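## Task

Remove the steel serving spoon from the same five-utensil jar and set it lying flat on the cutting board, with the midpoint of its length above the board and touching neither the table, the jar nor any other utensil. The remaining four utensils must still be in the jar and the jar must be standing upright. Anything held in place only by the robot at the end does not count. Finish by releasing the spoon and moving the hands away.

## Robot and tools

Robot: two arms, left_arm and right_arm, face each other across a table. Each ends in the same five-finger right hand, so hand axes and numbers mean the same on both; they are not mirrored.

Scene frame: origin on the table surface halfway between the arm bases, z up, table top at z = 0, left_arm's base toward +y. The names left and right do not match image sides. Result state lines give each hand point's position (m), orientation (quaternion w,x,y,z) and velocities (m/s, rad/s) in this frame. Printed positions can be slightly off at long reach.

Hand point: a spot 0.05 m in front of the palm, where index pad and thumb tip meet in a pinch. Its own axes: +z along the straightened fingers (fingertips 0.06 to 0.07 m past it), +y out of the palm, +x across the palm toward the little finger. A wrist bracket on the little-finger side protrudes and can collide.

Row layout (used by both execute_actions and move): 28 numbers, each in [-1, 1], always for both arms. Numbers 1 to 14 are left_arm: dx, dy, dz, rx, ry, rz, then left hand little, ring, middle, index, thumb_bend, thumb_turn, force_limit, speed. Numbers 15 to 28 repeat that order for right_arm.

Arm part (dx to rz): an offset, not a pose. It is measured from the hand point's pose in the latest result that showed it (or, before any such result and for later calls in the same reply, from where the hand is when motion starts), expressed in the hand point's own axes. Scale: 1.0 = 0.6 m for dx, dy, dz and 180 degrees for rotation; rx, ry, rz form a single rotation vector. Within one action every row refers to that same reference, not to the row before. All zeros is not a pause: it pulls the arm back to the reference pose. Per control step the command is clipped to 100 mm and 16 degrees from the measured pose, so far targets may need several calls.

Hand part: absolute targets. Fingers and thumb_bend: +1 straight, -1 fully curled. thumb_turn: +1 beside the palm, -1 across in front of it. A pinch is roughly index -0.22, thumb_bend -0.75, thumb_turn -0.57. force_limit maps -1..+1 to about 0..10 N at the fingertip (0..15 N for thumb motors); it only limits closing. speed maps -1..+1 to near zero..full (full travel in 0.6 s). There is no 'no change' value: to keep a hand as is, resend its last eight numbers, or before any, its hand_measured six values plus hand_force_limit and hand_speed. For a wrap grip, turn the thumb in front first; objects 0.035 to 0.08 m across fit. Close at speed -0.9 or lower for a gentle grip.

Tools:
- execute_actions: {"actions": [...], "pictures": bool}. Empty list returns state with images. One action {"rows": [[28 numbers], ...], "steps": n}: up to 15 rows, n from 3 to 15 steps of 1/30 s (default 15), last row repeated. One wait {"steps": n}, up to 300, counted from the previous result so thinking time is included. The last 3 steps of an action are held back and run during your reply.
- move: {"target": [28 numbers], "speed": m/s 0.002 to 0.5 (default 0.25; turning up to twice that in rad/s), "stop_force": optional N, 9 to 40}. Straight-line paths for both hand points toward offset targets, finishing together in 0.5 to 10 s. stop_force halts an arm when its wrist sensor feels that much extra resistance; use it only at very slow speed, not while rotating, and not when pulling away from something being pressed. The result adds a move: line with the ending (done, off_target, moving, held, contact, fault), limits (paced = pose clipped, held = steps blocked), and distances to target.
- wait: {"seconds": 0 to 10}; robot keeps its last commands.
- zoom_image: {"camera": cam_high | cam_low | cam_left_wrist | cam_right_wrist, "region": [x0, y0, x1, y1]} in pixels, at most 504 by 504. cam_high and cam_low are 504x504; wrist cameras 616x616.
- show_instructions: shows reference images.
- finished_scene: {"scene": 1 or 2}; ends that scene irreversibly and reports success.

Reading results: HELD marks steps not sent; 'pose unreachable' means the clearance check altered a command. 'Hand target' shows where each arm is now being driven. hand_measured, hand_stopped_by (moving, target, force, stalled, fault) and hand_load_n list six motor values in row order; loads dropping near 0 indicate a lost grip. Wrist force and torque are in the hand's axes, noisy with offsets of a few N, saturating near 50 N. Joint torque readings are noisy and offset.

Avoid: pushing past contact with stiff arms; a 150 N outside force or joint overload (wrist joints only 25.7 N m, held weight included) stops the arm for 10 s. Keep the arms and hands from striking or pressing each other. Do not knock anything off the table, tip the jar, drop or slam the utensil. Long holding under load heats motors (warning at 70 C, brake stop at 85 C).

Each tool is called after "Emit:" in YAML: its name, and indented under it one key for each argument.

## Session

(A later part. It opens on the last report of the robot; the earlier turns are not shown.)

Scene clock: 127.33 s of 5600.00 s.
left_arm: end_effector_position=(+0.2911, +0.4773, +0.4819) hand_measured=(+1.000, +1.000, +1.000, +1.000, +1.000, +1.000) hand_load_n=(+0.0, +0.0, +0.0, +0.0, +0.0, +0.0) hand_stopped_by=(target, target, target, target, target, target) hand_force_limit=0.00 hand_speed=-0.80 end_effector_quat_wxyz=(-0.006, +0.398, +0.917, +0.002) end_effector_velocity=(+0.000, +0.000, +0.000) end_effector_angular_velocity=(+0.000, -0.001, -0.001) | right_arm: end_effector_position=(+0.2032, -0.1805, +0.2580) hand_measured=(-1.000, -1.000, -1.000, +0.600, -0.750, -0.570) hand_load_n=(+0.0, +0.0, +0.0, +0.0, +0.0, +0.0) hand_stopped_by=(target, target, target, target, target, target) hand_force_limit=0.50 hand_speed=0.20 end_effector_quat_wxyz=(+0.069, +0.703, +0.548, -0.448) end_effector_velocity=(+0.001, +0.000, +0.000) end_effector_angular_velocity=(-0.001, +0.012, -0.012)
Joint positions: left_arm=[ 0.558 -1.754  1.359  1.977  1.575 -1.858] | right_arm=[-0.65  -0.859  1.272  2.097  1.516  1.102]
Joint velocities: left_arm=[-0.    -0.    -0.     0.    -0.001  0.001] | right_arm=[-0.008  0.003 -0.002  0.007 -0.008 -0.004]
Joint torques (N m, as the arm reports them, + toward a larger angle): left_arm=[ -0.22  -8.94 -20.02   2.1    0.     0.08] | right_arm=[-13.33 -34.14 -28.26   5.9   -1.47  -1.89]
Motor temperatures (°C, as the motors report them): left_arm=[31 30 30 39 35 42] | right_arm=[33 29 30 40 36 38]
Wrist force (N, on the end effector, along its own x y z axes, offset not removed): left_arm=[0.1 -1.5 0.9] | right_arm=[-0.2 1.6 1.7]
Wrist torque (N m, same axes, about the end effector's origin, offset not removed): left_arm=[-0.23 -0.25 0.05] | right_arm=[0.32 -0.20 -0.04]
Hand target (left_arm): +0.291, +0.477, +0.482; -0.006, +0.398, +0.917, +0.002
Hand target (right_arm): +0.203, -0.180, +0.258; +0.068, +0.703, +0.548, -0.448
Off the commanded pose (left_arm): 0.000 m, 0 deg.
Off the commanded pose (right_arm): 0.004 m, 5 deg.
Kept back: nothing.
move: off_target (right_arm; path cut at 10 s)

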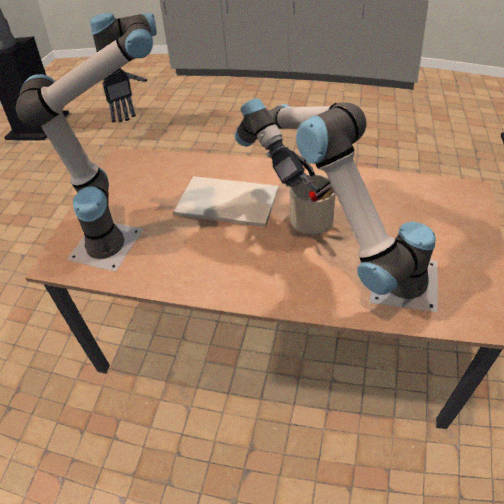

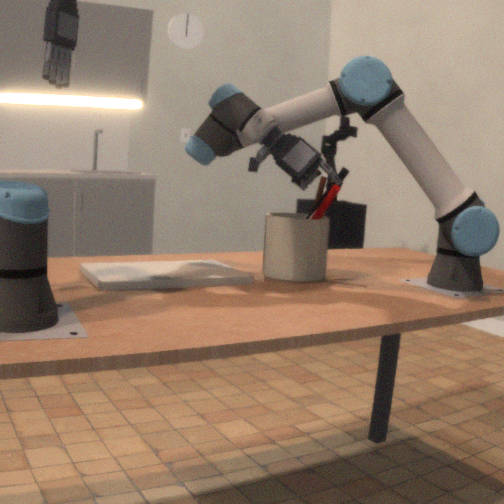

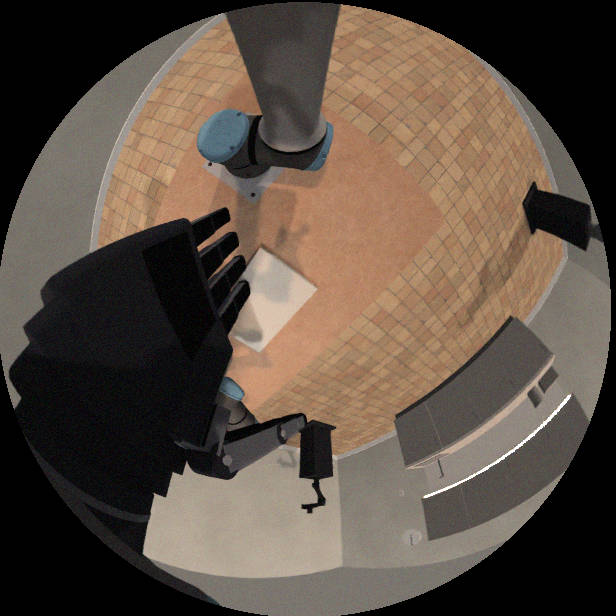

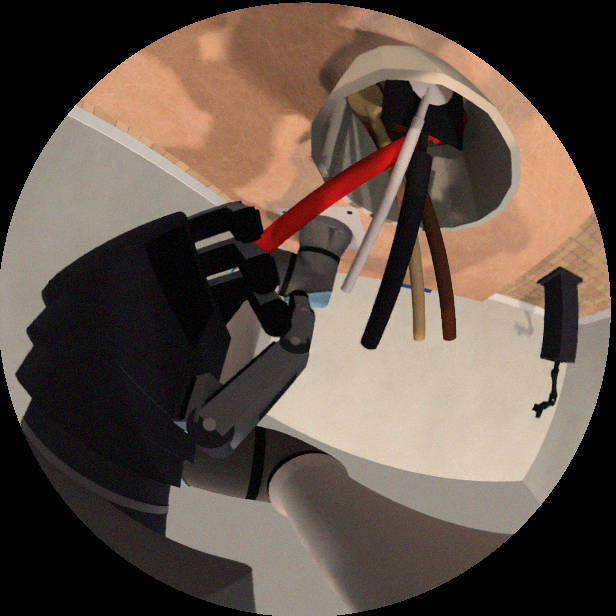

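Emit:
move:
  target: [0,0,0,0,0,0,1,1,1,1,1,1,0,-0.8, 0.01,0.048,0.07,0,0,0, -1,-1,-1,0.6,-0.75,-0.57,0.5,0.2]
  speed: 0.02
  stop_force: 9

Emit:
zoom_image:
  camera: "cam_right_wrist"
  region: [150,50,500,400]

Scene clock: 130.47 s of 5600.00 s.
left_arm: end_effector_position=(+0.2911, +0.4773, +0.4819) hand_measured=(+1.000, +1.000, +1.000, +1.000, +1.000, +1.000) hand_load_n=(+0.0, +0.0, +0.0, +0.0, +0.0, +0.0) hand_stopped_by=(target, target, target, target, target, target) hand_force_limit=0.00 hand_speed=-0.80 end_effector_quat_wxyz=(-0.006, +0.398, +0.917, +0.002) end_effector_velocity=(+0.000, -0.000, -0.000) end_effector_angular_velocity=(+0.002, +0.000, -0.001) | right_arm: end_effector_position=(+0.2038, -0.2119, +0.2179) hand_measured=(-1.000, -1.000, -1.000, +0.600, -0.750, -0.570) hand_load_n=(+0.0, +0.0, +0.0, +0.0, +0.0, +0.0) hand_stopped_by=(target, target, target, target, target, target) hand_force_limit=0.50 hand_speed=0.20 end_effector_quat_wxyz=(+0.069, +0.703, +0.548, -0.448) end_effector_velocity=(+0.001, -0.002, -0.002) end_effector_angular_velocity=(+0.000, -0.001, -0.000)
Joint positions: left_arm=[ 0.558 -1.754  1.359  1.977  1.575 -1.858] | right_arm=[-0.687 -0.876  1.417  1.97   1.545  1.08 ]
Joint velocities: left_arm=[-0.     0.001 -0.     0.    -0.001  0.001] | right_arm=[-0.003 -0.001  0.007 -0.007  0.003 -0.001]
Joint torques (N m, as the arm reports them, + toward a larger angle): left_arm=[ -0.03  -8.48 -20.13   2.08   0.05   0.16] | right_arm=[-13.92 -50.87  -6.09   0.4    1.84  -1.96]
Motor temperatures (°C, as the motors report them): left_arm=[31 30 30 39 35 42] | right_arm=[33 29 30 40 36 38]
Wrist force (N, on the end effector, along its own x y z axes, offset not removed): left_arm=[-0.2 0.0 0.6] | right_arm=[0.3 2.7 2.5]
Wrist torque (N m, same axes, about the end effector's origin, offset not removed): left_arm=[0.03 -0.20 0.09] | right_arm=[0.42 -0.24 0.02]
Hand target (left_arm): +0.291, +0.477, +0.482; -0.006, +0.398, +0.917, +0.002
Hand target (right_arm): +0.204, -0.212, +0.218; +0.069, +0.703, +0.548, -0.448
Off the commanded pose (left_arm): 0.000 m, 0 deg.
Off the commanded pose (right_arm): 0.000 m, 0 deg.
Kept back: nothing.
move: done

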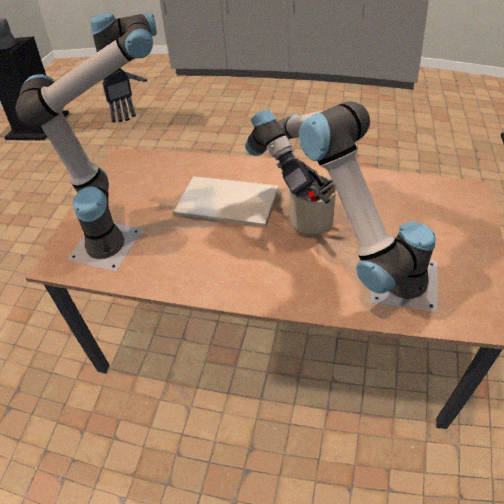

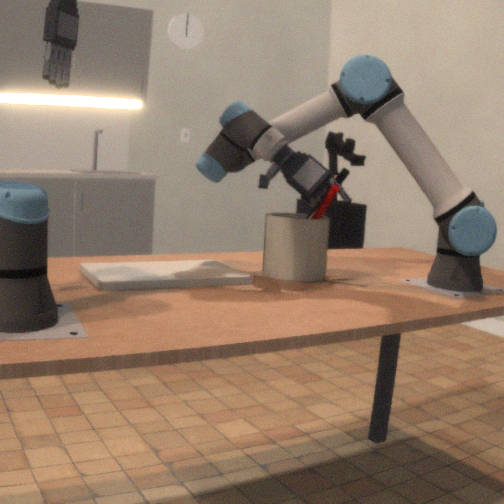

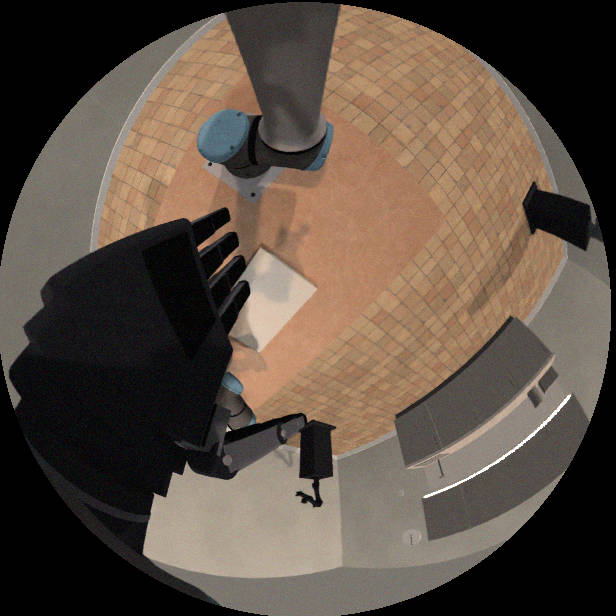

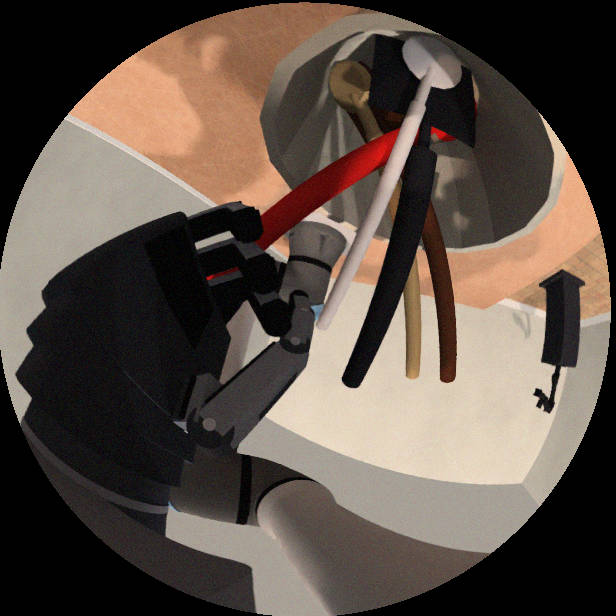

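Region (150, 50, 500, 400) of cam_right_wrist's 616x616 image, scaled by 1.440, with more detail than that image has.

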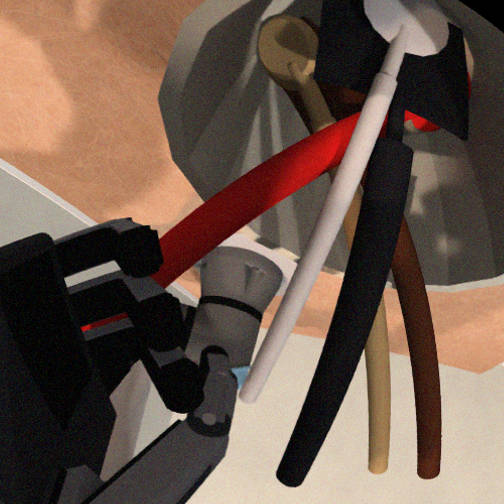

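Emit:
move:
  target: [0,0,0,0,0,0,1,1,1,1,1,1,0,-0.8, 0.005,0.022,0.015,0,0,0, -1,-1,-1,0.6,-0.75,-0.57,0.5,0.2]
  speed: 0.012
  stop_force: 9

Emit:
zoom_image:
  camera: "cam_right_wrist"
  region: [150,50,500,400]

Scene clock: 132.17 s of 5600.00 s.
left_arm: end_effector_position=(+0.2911, +0.4773, +0.4819) hand_measured=(+1.000, +1.000, +1.000, +1.000, +1.000, +1.000) hand_load_n=(+0.0, +0.0, +0.0, +0.0, +0.0, +0.0) hand_stopped_by=(target, target, target, target, target, target) hand_force_limit=0.00 hand_speed=-0.80 end_effector_quat_wxyz=(-0.006, +0.398, +0.917, +0.002) end_effector_velocity=(+0.000, -0.000, -0.000) end_effector_angular_velocity=(+0.002, +0.001, +0.001) | right_arm: end_effector_position=(+0.2087, -0.2186, +0.2077) hand_measured=(-1.000, -1.000, -1.000, +0.600, -0.750, -0.570) hand_load_n=(+0.0, -2.0, +0.0, -0.5, +0.0, +0.0) hand_stopped_by=(target, target, target, target, target, target) hand_force_limit=0.50 hand_speed=0.20 end_effector_quat_wxyz=(+0.069, +0.703, +0.548, -0.448) end_effector_velocity=(-0.002, +0.003, +0.004) end_effector_angular_velocity=(+0.001, +0.001, -0.001)
Joint positions: left_arm=[ 0.558 -1.754  1.359  1.977  1.575 -1.858] | right_arm=[-0.702 -0.87   1.438  1.944  1.557  1.071]
Joint velocities: left_arm=[-0.     0.001  0.001  0.     0.    -0.001] | right_arm=[ 0.005 -0.002 -0.008  0.01  -0.006  0.002]
Joint torques (N m, as the arm reports them, + toward a larger angle): left_arm=[ -0.24  -8.91 -20.22   2.08   0.06   0.09] | right_arm=[ 17.29 -49.04 -23.93   5.22  -2.49   2.96]
Motor temperatures (°C, as the motors report them): left_arm=[31 30 30 39 35 42] | right_arm=[33 29 30 40 36 38]
Wrist force (N, on the end effector, along its own x y z axes, offset not removed): left_arm=[-0.3 -1.7 1.1] | right_arm=[-0.3 3.4 -5.9]
Wrist torque (N m, same axes, about the end effector's origin, offset not removed): left_arm=[-0.20 -0.26 0.02] | right_arm=[0.52 -0.33 -0.08]
Hand target (left_arm): +0.291, +0.477, +0.482; -0.006, +0.398, +0.917, +0.002
Hand target (right_arm): +0.208, -0.218, +0.208; +0.069, +0.703, +0.548, -0.448
Off the commanded pose (left_arm): 0.000 m, 0 deg.
Off the commanded pose (right_arm): 0.003 m, 0 deg.
Kept back: nothing.
move: contact (right_arm)

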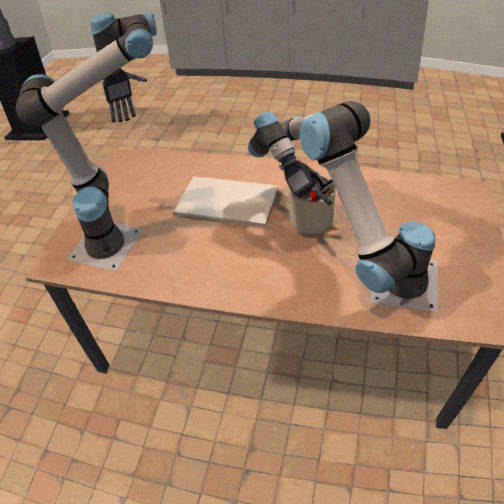

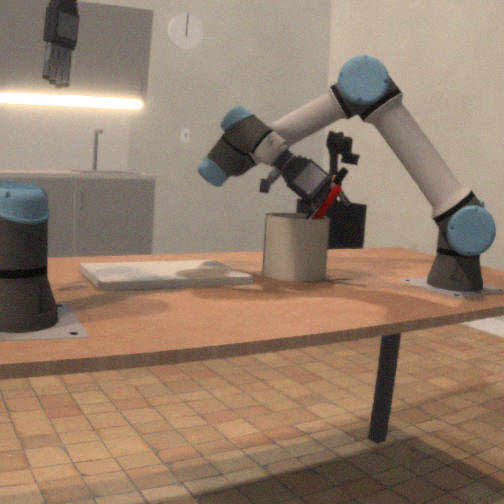

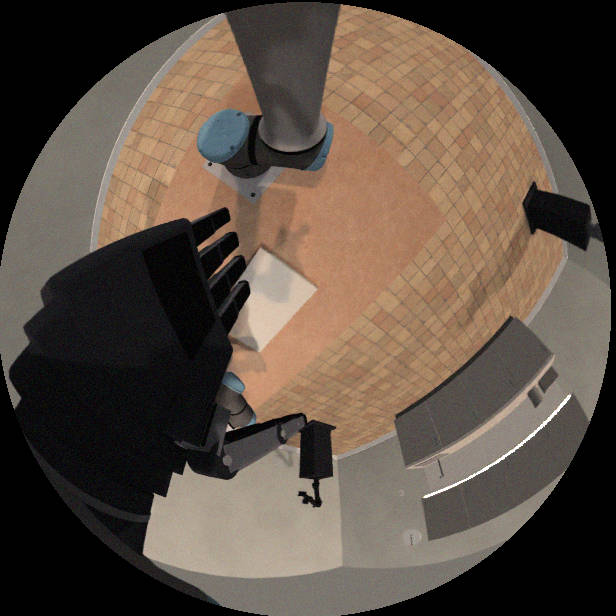

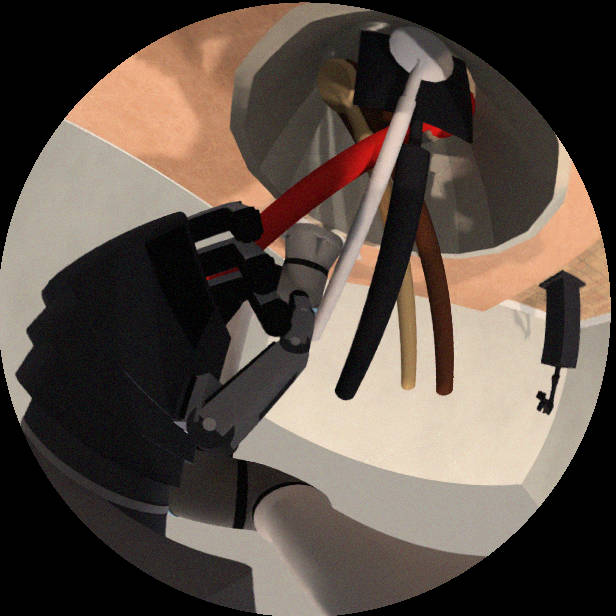

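Region (150, 50, 500, 400) of cam_right_wrist's 616x616 image, scaled by 1.440, with more detail than that image has.

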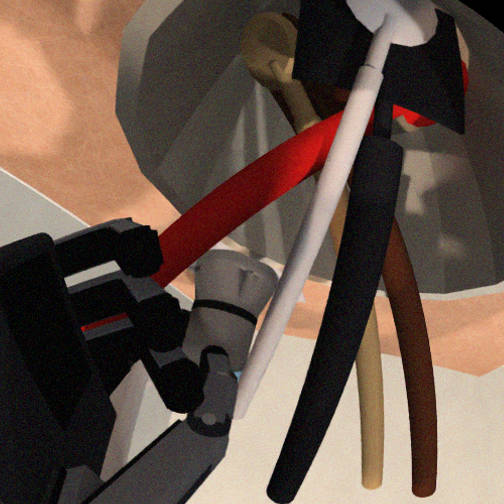

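Near. Try closing the index.

Emit:
move:
  target: [0,0,0,0,0,0,1,1,1,1,1,1,0,-0.8, 0,0,0,0,0,0, -1,-1,-1,-0.5,-0.75,-0.57,0.6,-0.5]

Emit:
move:
  target: [0,0,0,0,0,0,1,1,1,1,1,1,0,-0.8, -0.06,0,0,0,0,0, -1,-1,-1,-0.5,-0.75,-0.57,0.6,-0.5]
  speed: 0.03

Emit:
zoom_image:
  camera: "cam_right_wrist"
  region: [150,50,500,400]

Scene clock: 133.70 s of 5600.00 s.
left_arm: end_effector_position=(+0.2911, +0.4773, +0.4819) hand_measured=(+1.000, +1.000, +1.000, +1.000, +1.000, +1.000) hand_load_n=(+0.0, +0.0, +0.0, +0.0, +0.0, +0.0) hand_stopped_by=(target, target, target, target, target, target) hand_force_limit=0.00 hand_speed=-0.80 end_effector_quat_wxyz=(-0.006, +0.398, +0.917, +0.002) end_effector_velocity=(-0.000, -0.000, -0.000) end_effector_angular_velocity=(+0.000, +0.000, -0.000) | right_arm: end_effector_position=(+0.2087, -0.2186, +0.2077) hand_measured=(-1.000, -1.000, -1.000, -0.240, -0.750, -0.570) hand_load_n=(+0.0, -2.0, +0.0, +10.5, +1.0, -0.5) hand_stopped_by=(target, target, target, force, target, target) hand_force_limit=0.60 hand_speed=-0.50 end_effector_quat_wxyz=(+0.069, +0.703, +0.548, -0.448) end_effector_velocity=(-0.000, -0.000, +0.000) end_effector_angular_velocity=(-0.000, -0.001, +0.001)
Joint positions: left_arm=[ 0.558 -1.754  1.359  1.977  1.575 -1.858] | right_arm=[-0.702 -0.87   1.438  1.944  1.557  1.071]
Joint velocities: left_arm=[-0.001  0.    -0.     0.    -0.    -0.001] | right_arm=[ 0.001 -0.     0.     0.     0.001  0.   ]
Joint torques (N m, as the arm reports them, + toward a larger angle): left_arm=[ -0.15  -8.81 -19.46   2.05  -0.04   0.1 ] | right_arm=[-11.84 -29.52  -4.35  -0.54   1.24  -2.3 ]
Motor temperatures (°C, as the motors report them): left_arm=[31 30 30 39 35 42] | right_arm=[33 29 30 40 36 38]
Wrist force (N, on the end effector, along its own x y z axes, offset not removed): left_arm=[1.0 -0.7 0.8] | right_arm=[-0.3 2.5 -5.7]
Wrist torque (N m, same axes, about the end effector's origin, offset not removed): left_arm=[-0.12 -0.42 0.12] | right_arm=[0.56 -0.29 0.03]
Hand target (left_arm): +0.291, +0.477, +0.482; -0.006, +0.398, +0.917, +0.002
Hand target (right_arm): +0.209, -0.219, +0.208; +0.069, +0.703, +0.548, -0.448
Off the commanded pose (left_arm): 0.000 m, 0 deg.
Off the commanded pose (right_arm): 0.000 m, 0 deg.
Kept back: nothing.
move: done

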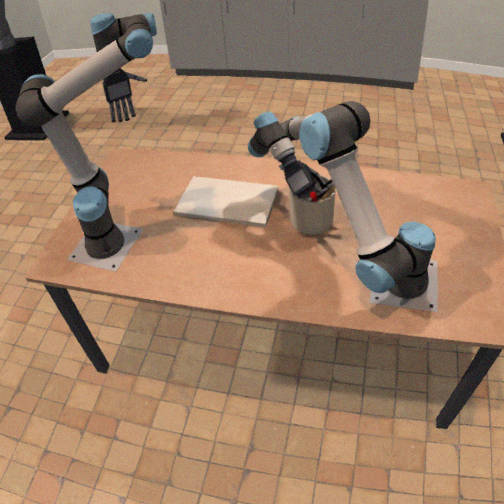

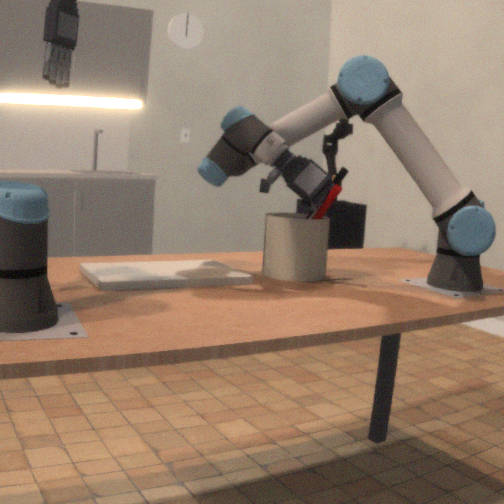

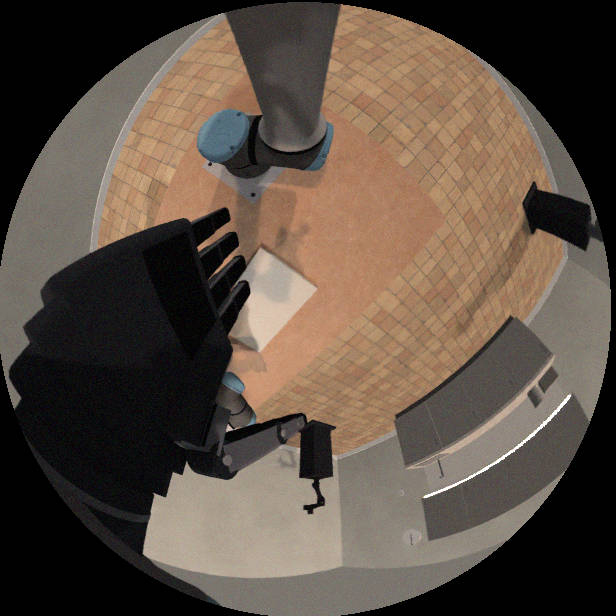

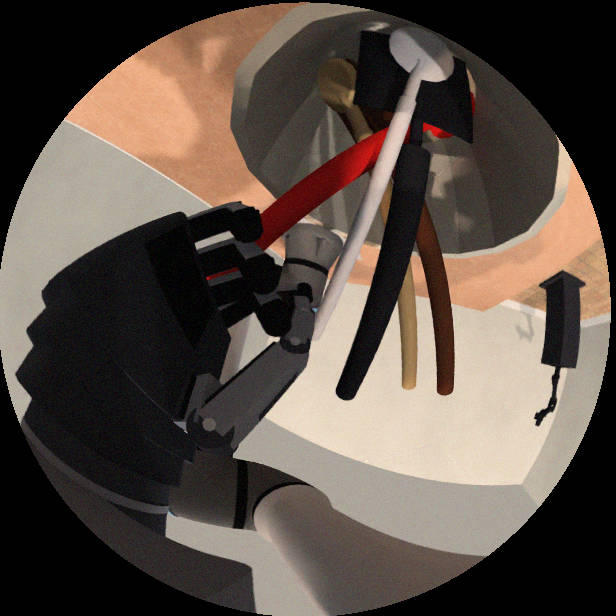

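Scene clock: 135.30 s of 5600.00 s.
left_arm: end_effector_position=(+0.2911, +0.4773, +0.4819) hand_measured=(+1.000, +1.000, +1.000, +1.000, +1.000, +1.000) hand_load_n=(+0.0, +0.0, +0.0, +0.0, +0.0, +0.0) hand_stopped_by=(target, target, target, target, target, target) hand_force_limit=0.00 hand_speed=-0.80 end_effector_quat_wxyz=(-0.006, +0.398, +0.917, +0.002) end_effector_velocity=(-0.000, +0.000, +0.000) end_effector_angular_velocity=(-0.002, -0.001, +0.002) | right_arm: end_effector_position=(+0.2088, -0.2439, +0.2328) hand_measured=(-1.000, -1.000, -1.000, -0.240, -0.750, -0.570) hand_load_n=(+0.0, +0.0, +0.0, +10.5, +1.0, -0.5) hand_stopped_by=(target, target, target, force, target, target) hand_force_limit=0.60 hand_speed=-0.50 end_effector_quat_wxyz=(+0.069, +0.703, +0.548, -0.448) end_effector_velocity=(+0.000, -0.002, +0.002) end_effector_angular_velocity=(+0.000, -0.000, +0.000)
Joint positions: left_arm=[ 0.558 -1.754  1.359  1.977  1.575 -1.858] | right_arm=[-0.734 -0.948  1.5    1.959  1.584  1.052]
Joint velocities: left_arm=[ 0.    -0.001 -0.    -0.001 -0.    -0.001] | right_arm=[-0.002 -0.006  0.004  0.001  0.002 -0.002]
Joint torques (N m, as the arm reports them, + toward a larger angle): left_arm=[  0.14  -8.28 -19.77   2.     0.05   0.07] | right_arm=[-15.11 -45.96  -5.75   5.6    1.93  -2.07]
Motor temperatures (°C, as the motors report them): left_arm=[31 30 30 39 35 42] | right_arm=[33 29 30 40 36 38]
Wrist force (N, on the end effector, along its own x y z axes, offset not removed): left_arm=[-0.3 -0.7 1.8] | right_arm=[1.4 1.7 1.5]
Wrist torque (N m, same axes, about the end effector's origin, offset not removed): left_arm=[-0.21 -0.15 0.08] | right_arm=[0.48 -0.42 0.04]
Hand target (left_arm): +0.291, +0.477, +0.482; -0.006, +0.398, +0.917, +0.002
Hand target (right_arm): +0.209, -0.244, +0.233; +0.069, +0.703, +0.548, -0.448
Off the commanded pose (left_arm): 0.000 m, 0 deg.
Off the commanded pose (right_arm): 0.000 m, 0 deg.
Kept back: nothing.
move: done

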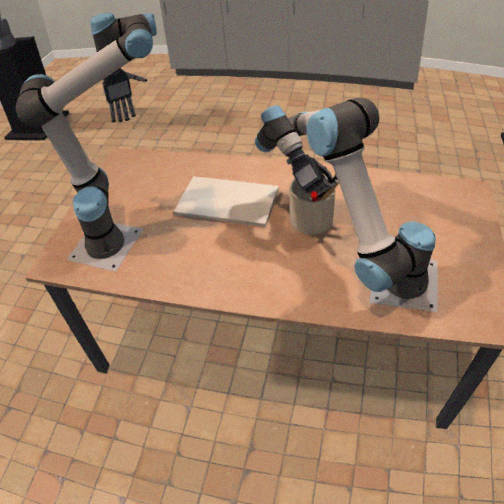

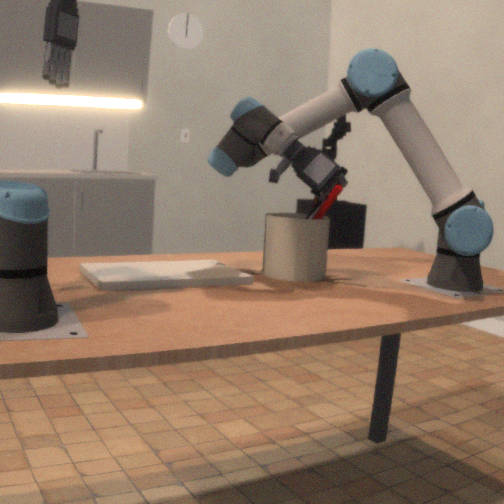

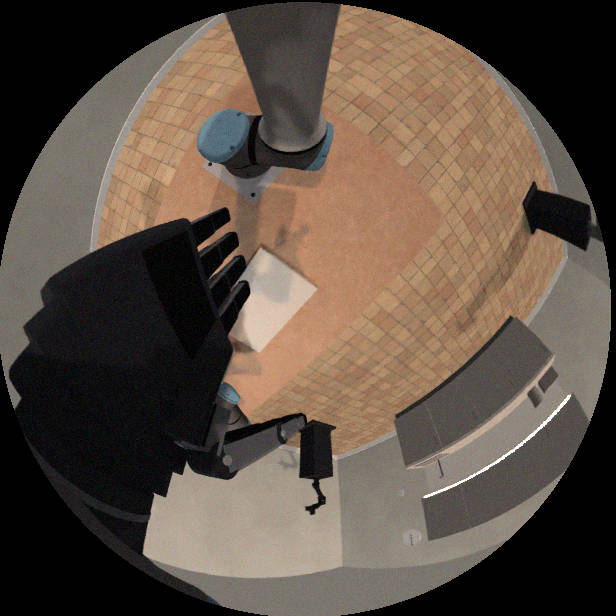

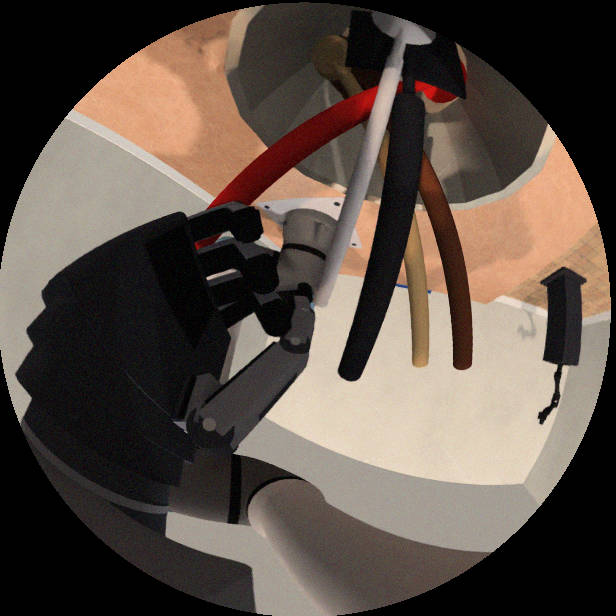

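Region (150, 50, 500, 400) of cam_right_wrist's 616x616 image, scaled by 1.440, with more detail than that image has.

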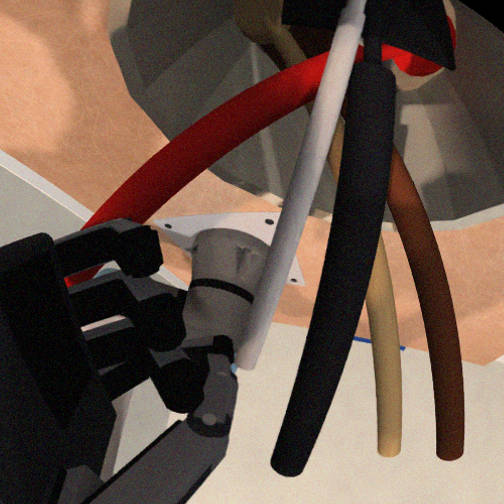

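Emit:
move:
  target: [0,0,0,0,0,0,1,1,1,1,1,1,0,-0.8, 0,0,0,0,0,0, -1,-1,-1,0.5,-0.75,-0.57,0.6,0.2]

Emit:
move:
  target: [0,0,0,0,0,0,1,1,1,1,1,1,0,-0.8, 0.02,0.02,0.005,0,0,0, -1,-1,-1,0.5,-0.75,-0.57,0.6,0.2]
  speed: 0.012
  stop_force: 9

Emit:
zoom_image:
  camera: "cam_right_wrist"
  region: [200,150,450,400]

Emit:
zoom_image:
  camera: "cam_high"
  region: [250,130,380,250]

Scene clock: 136.23 s of 5600.00 s.
left_arm: end_effector_position=(+0.2911, +0.4773, +0.4819) hand_measured=(+1.000, +1.000, +1.000, +1.000, +1.000, +1.000) hand_load_n=(+0.0, +0.0, +0.0, +0.0, +0.0, +0.0) hand_stopped_by=(target, target, target, target, target, target) hand_force_limit=0.00 hand_speed=-0.80 end_effector_quat_wxyz=(-0.006, +0.398, +0.917, +0.002) end_effector_velocity=(+0.000, +0.000, +0.000) end_effector_angular_velocity=(+0.000, -0.001, +0.000) | right_arm: end_effector_position=(+0.2089, -0.2440, +0.2329) hand_measured=(-1.000, -1.000, -1.000, +0.500, -0.750, -0.570) hand_load_n=(+0.0, +0.0, +0.0, +0.0, +0.0, +0.0) hand_stopped_by=(target, target, target, target, target, target) hand_force_limit=0.60 hand_speed=0.20 end_effector_quat_wxyz=(+0.069, +0.703, +0.548, -0.448) end_effector_velocity=(-0.000, +0.000, -0.000) end_effector_angular_velocity=(+0.000, +0.000, -0.001)
Joint positions: left_arm=[ 0.558 -1.754  1.359  1.977  1.575 -1.858] | right_arm=[-0.735 -0.948  1.5    1.959  1.584  1.052]
Joint velocities: left_arm=[ 0.     0.    -0.    -0.    -0.001  0.   ] | right_arm=[-0.     0.001 -0.     0.    -0.001  0.   ]
Joint torques (N m, as the arm reports them, + toward a larger angle): left_arm=[ -0.12  -8.53 -19.65   1.92   0.02   0.12] | right_arm=[ 13.19 -27.83 -24.49   2.5   -1.77   1.51]
Motor temperatures (°C, as the motors report them): left_arm=[31 30 30 39 35 42] | right_arm=[33 29 30 40 36 38]
Wrist force (N, on the end effector, along its own x y z axes, offset not removed): left_arm=[-0.2 -0.6 0.2] | right_arm=[1.2 1.4 1.4]
Wrist torque (N m, same axes, about the end effector's origin, offset not removed): left_arm=[-0.09 -0.27 0.04] | right_arm=[0.26 -0.46 0.08]
Hand target (left_arm): +0.291, +0.477, +0.482; -0.006, +0.398, +0.917, +0.002
Hand target (right_arm): +0.209, -0.244, +0.233; +0.069, +0.703, +0.548, -0.448
Off the commanded pose (left_arm): 0.000 m, 0 deg.
Off the commanded pose (right_arm): 0.000 m, 0 deg.
Kept back: nothing.
move: done

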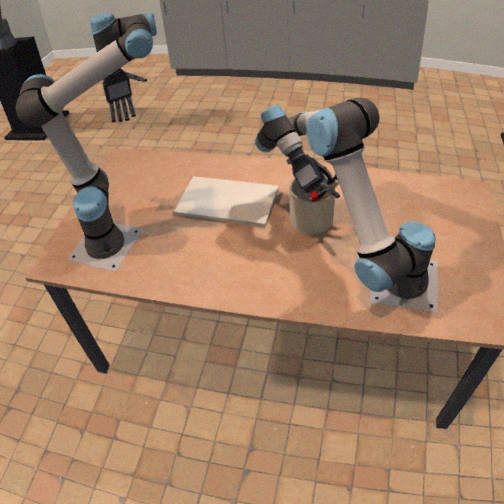

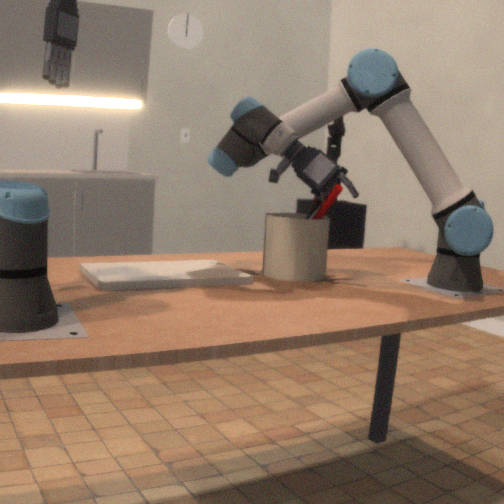

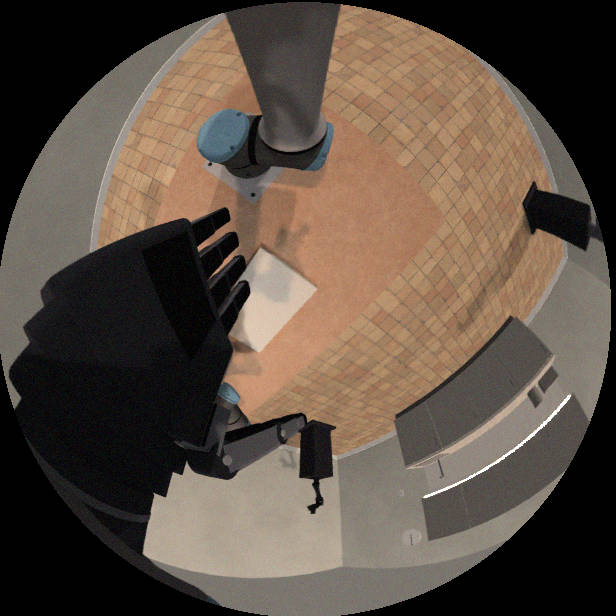

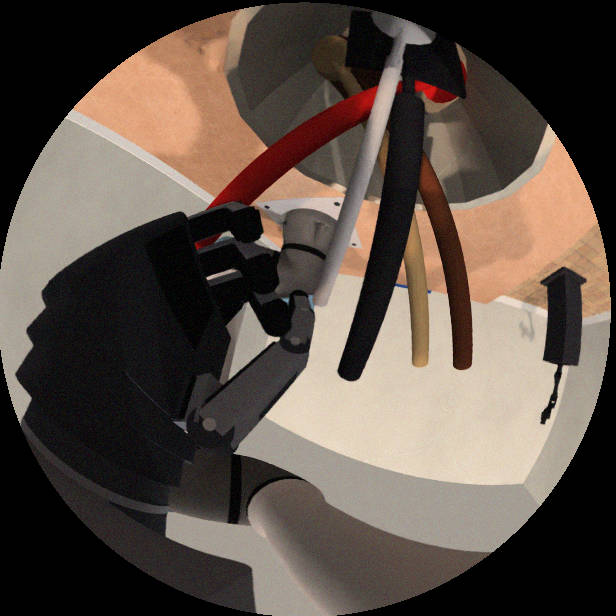

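Scene clock: 137.93 s of 5600.00 s.
left_arm: end_effector_position=(+0.2911, +0.4773, +0.4819) hand_measured=(+1.000, +1.000, +1.000, +1.000, +1.000, +1.000) hand_load_n=(+0.0, +0.0, +0.0, +0.0, +0.0, +0.0) hand_stopped_by=(target, target, target, target, target, target) hand_force_limit=0.00 hand_speed=-0.80 end_effector_quat_wxyz=(-0.006, +0.398, +0.917, +0.002) end_effector_velocity=(+0.000, +0.000, -0.000) end_effector_angular_velocity=(+0.001, +0.001, +0.003) | right_arm: end_effector_position=(+0.2170, -0.2420, +0.2182) hand_measured=(-1.000, -1.000, -1.000, +0.500, -0.750, -0.570) hand_load_n=(-3.0, +0.0, +0.0, +0.0, -1.0, +0.5) hand_stopped_by=(target, target, target, target, target, target) hand_force_limit=0.60 hand_speed=0.20 end_effector_quat_wxyz=(+0.069, +0.703, +0.548, -0.448) end_effector_velocity=(+0.001, +0.000, -0.003) end_effector_angular_velocity=(+0.000, +0.001, -0.000)
Joint positions: left_arm=[ 0.558 -1.754  1.359  1.977  1.575 -1.858] | right_arm=[-0.743 -0.917  1.491  1.938  1.591  1.047]
Joint velocities: left_arm=[ 0.001  0.     0.001 -0.     0.    -0.002] | right_arm=[-0.001  0.006 -0.002 -0.003  0.    -0.001]
Joint torques (N m, as the arm reports them, + toward a larger angle): left_arm=[ -0.12  -8.84 -20.36   2.     0.01   0.02] | right_arm=[-12.99 -25.73 -23.63  -1.66   2.51  -2.16]
Motor temperatures (°C, as the motors report them): left_arm=[31 30 30 39 35 42] | right_arm=[33 29 30 40 36 38]
Wrist force (N, on the end effector, along its own x y z axes, offset not removed): left_arm=[-0.4 -1.6 -0.2] | right_arm=[-2.8 -0.3 -8.5]
Wrist torque (N m, same axes, about the end effector's origin, offset not removed): left_arm=[-0.15 -0.15 0.03] | right_arm=[0.69 0.15 -0.18]
Hand target (left_arm): +0.291, +0.477, +0.482; -0.006, +0.398, +0.917, +0.002
Hand target (right_arm): +0.217, -0.242, +0.218; +0.069, +0.703, +0.548, -0.448
Off the commanded pose (left_arm): 0.000 m, 0 deg.
Off the commanded pose (right_arm): 0.000 m, 0 deg.
Kept back: nothing.
move: done

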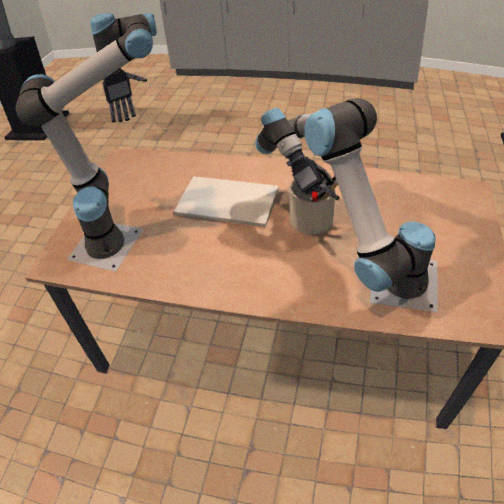

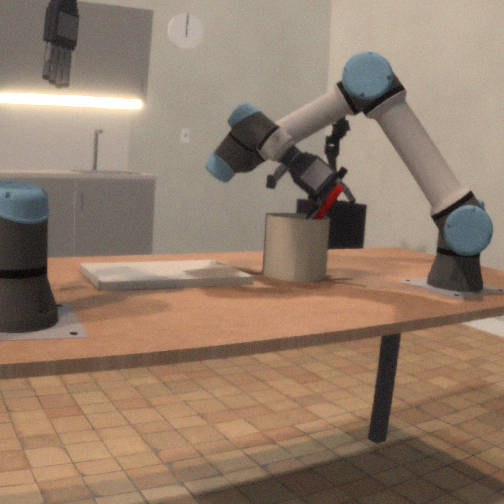

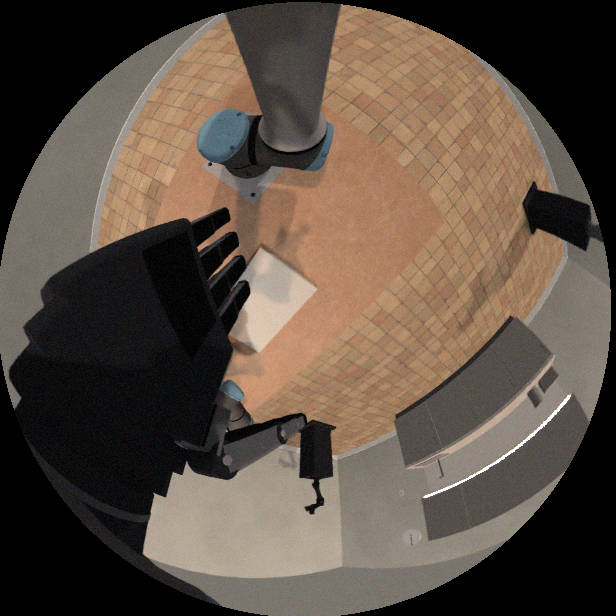

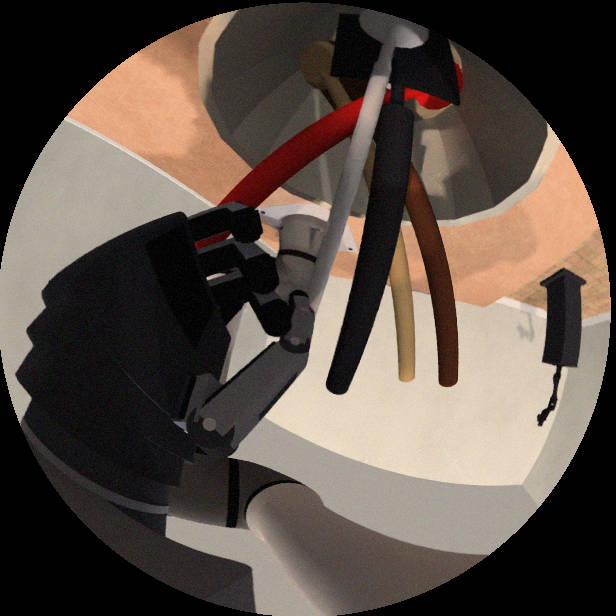

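Region (200, 150, 450, 400) of cam_right_wrist's 616x616 image, scaled by 2.016, with more detail than that image has.

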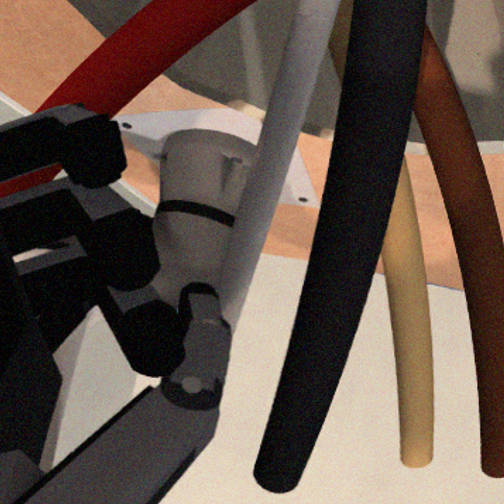

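Region (250, 130, 380, 250) of cam_high's 504x504 image, scaled by 3.877, with more detail than that image has; it fills the top 465 rows of this view, and the rest is white.

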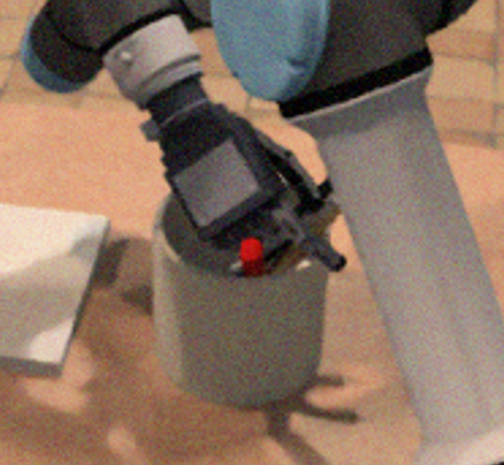

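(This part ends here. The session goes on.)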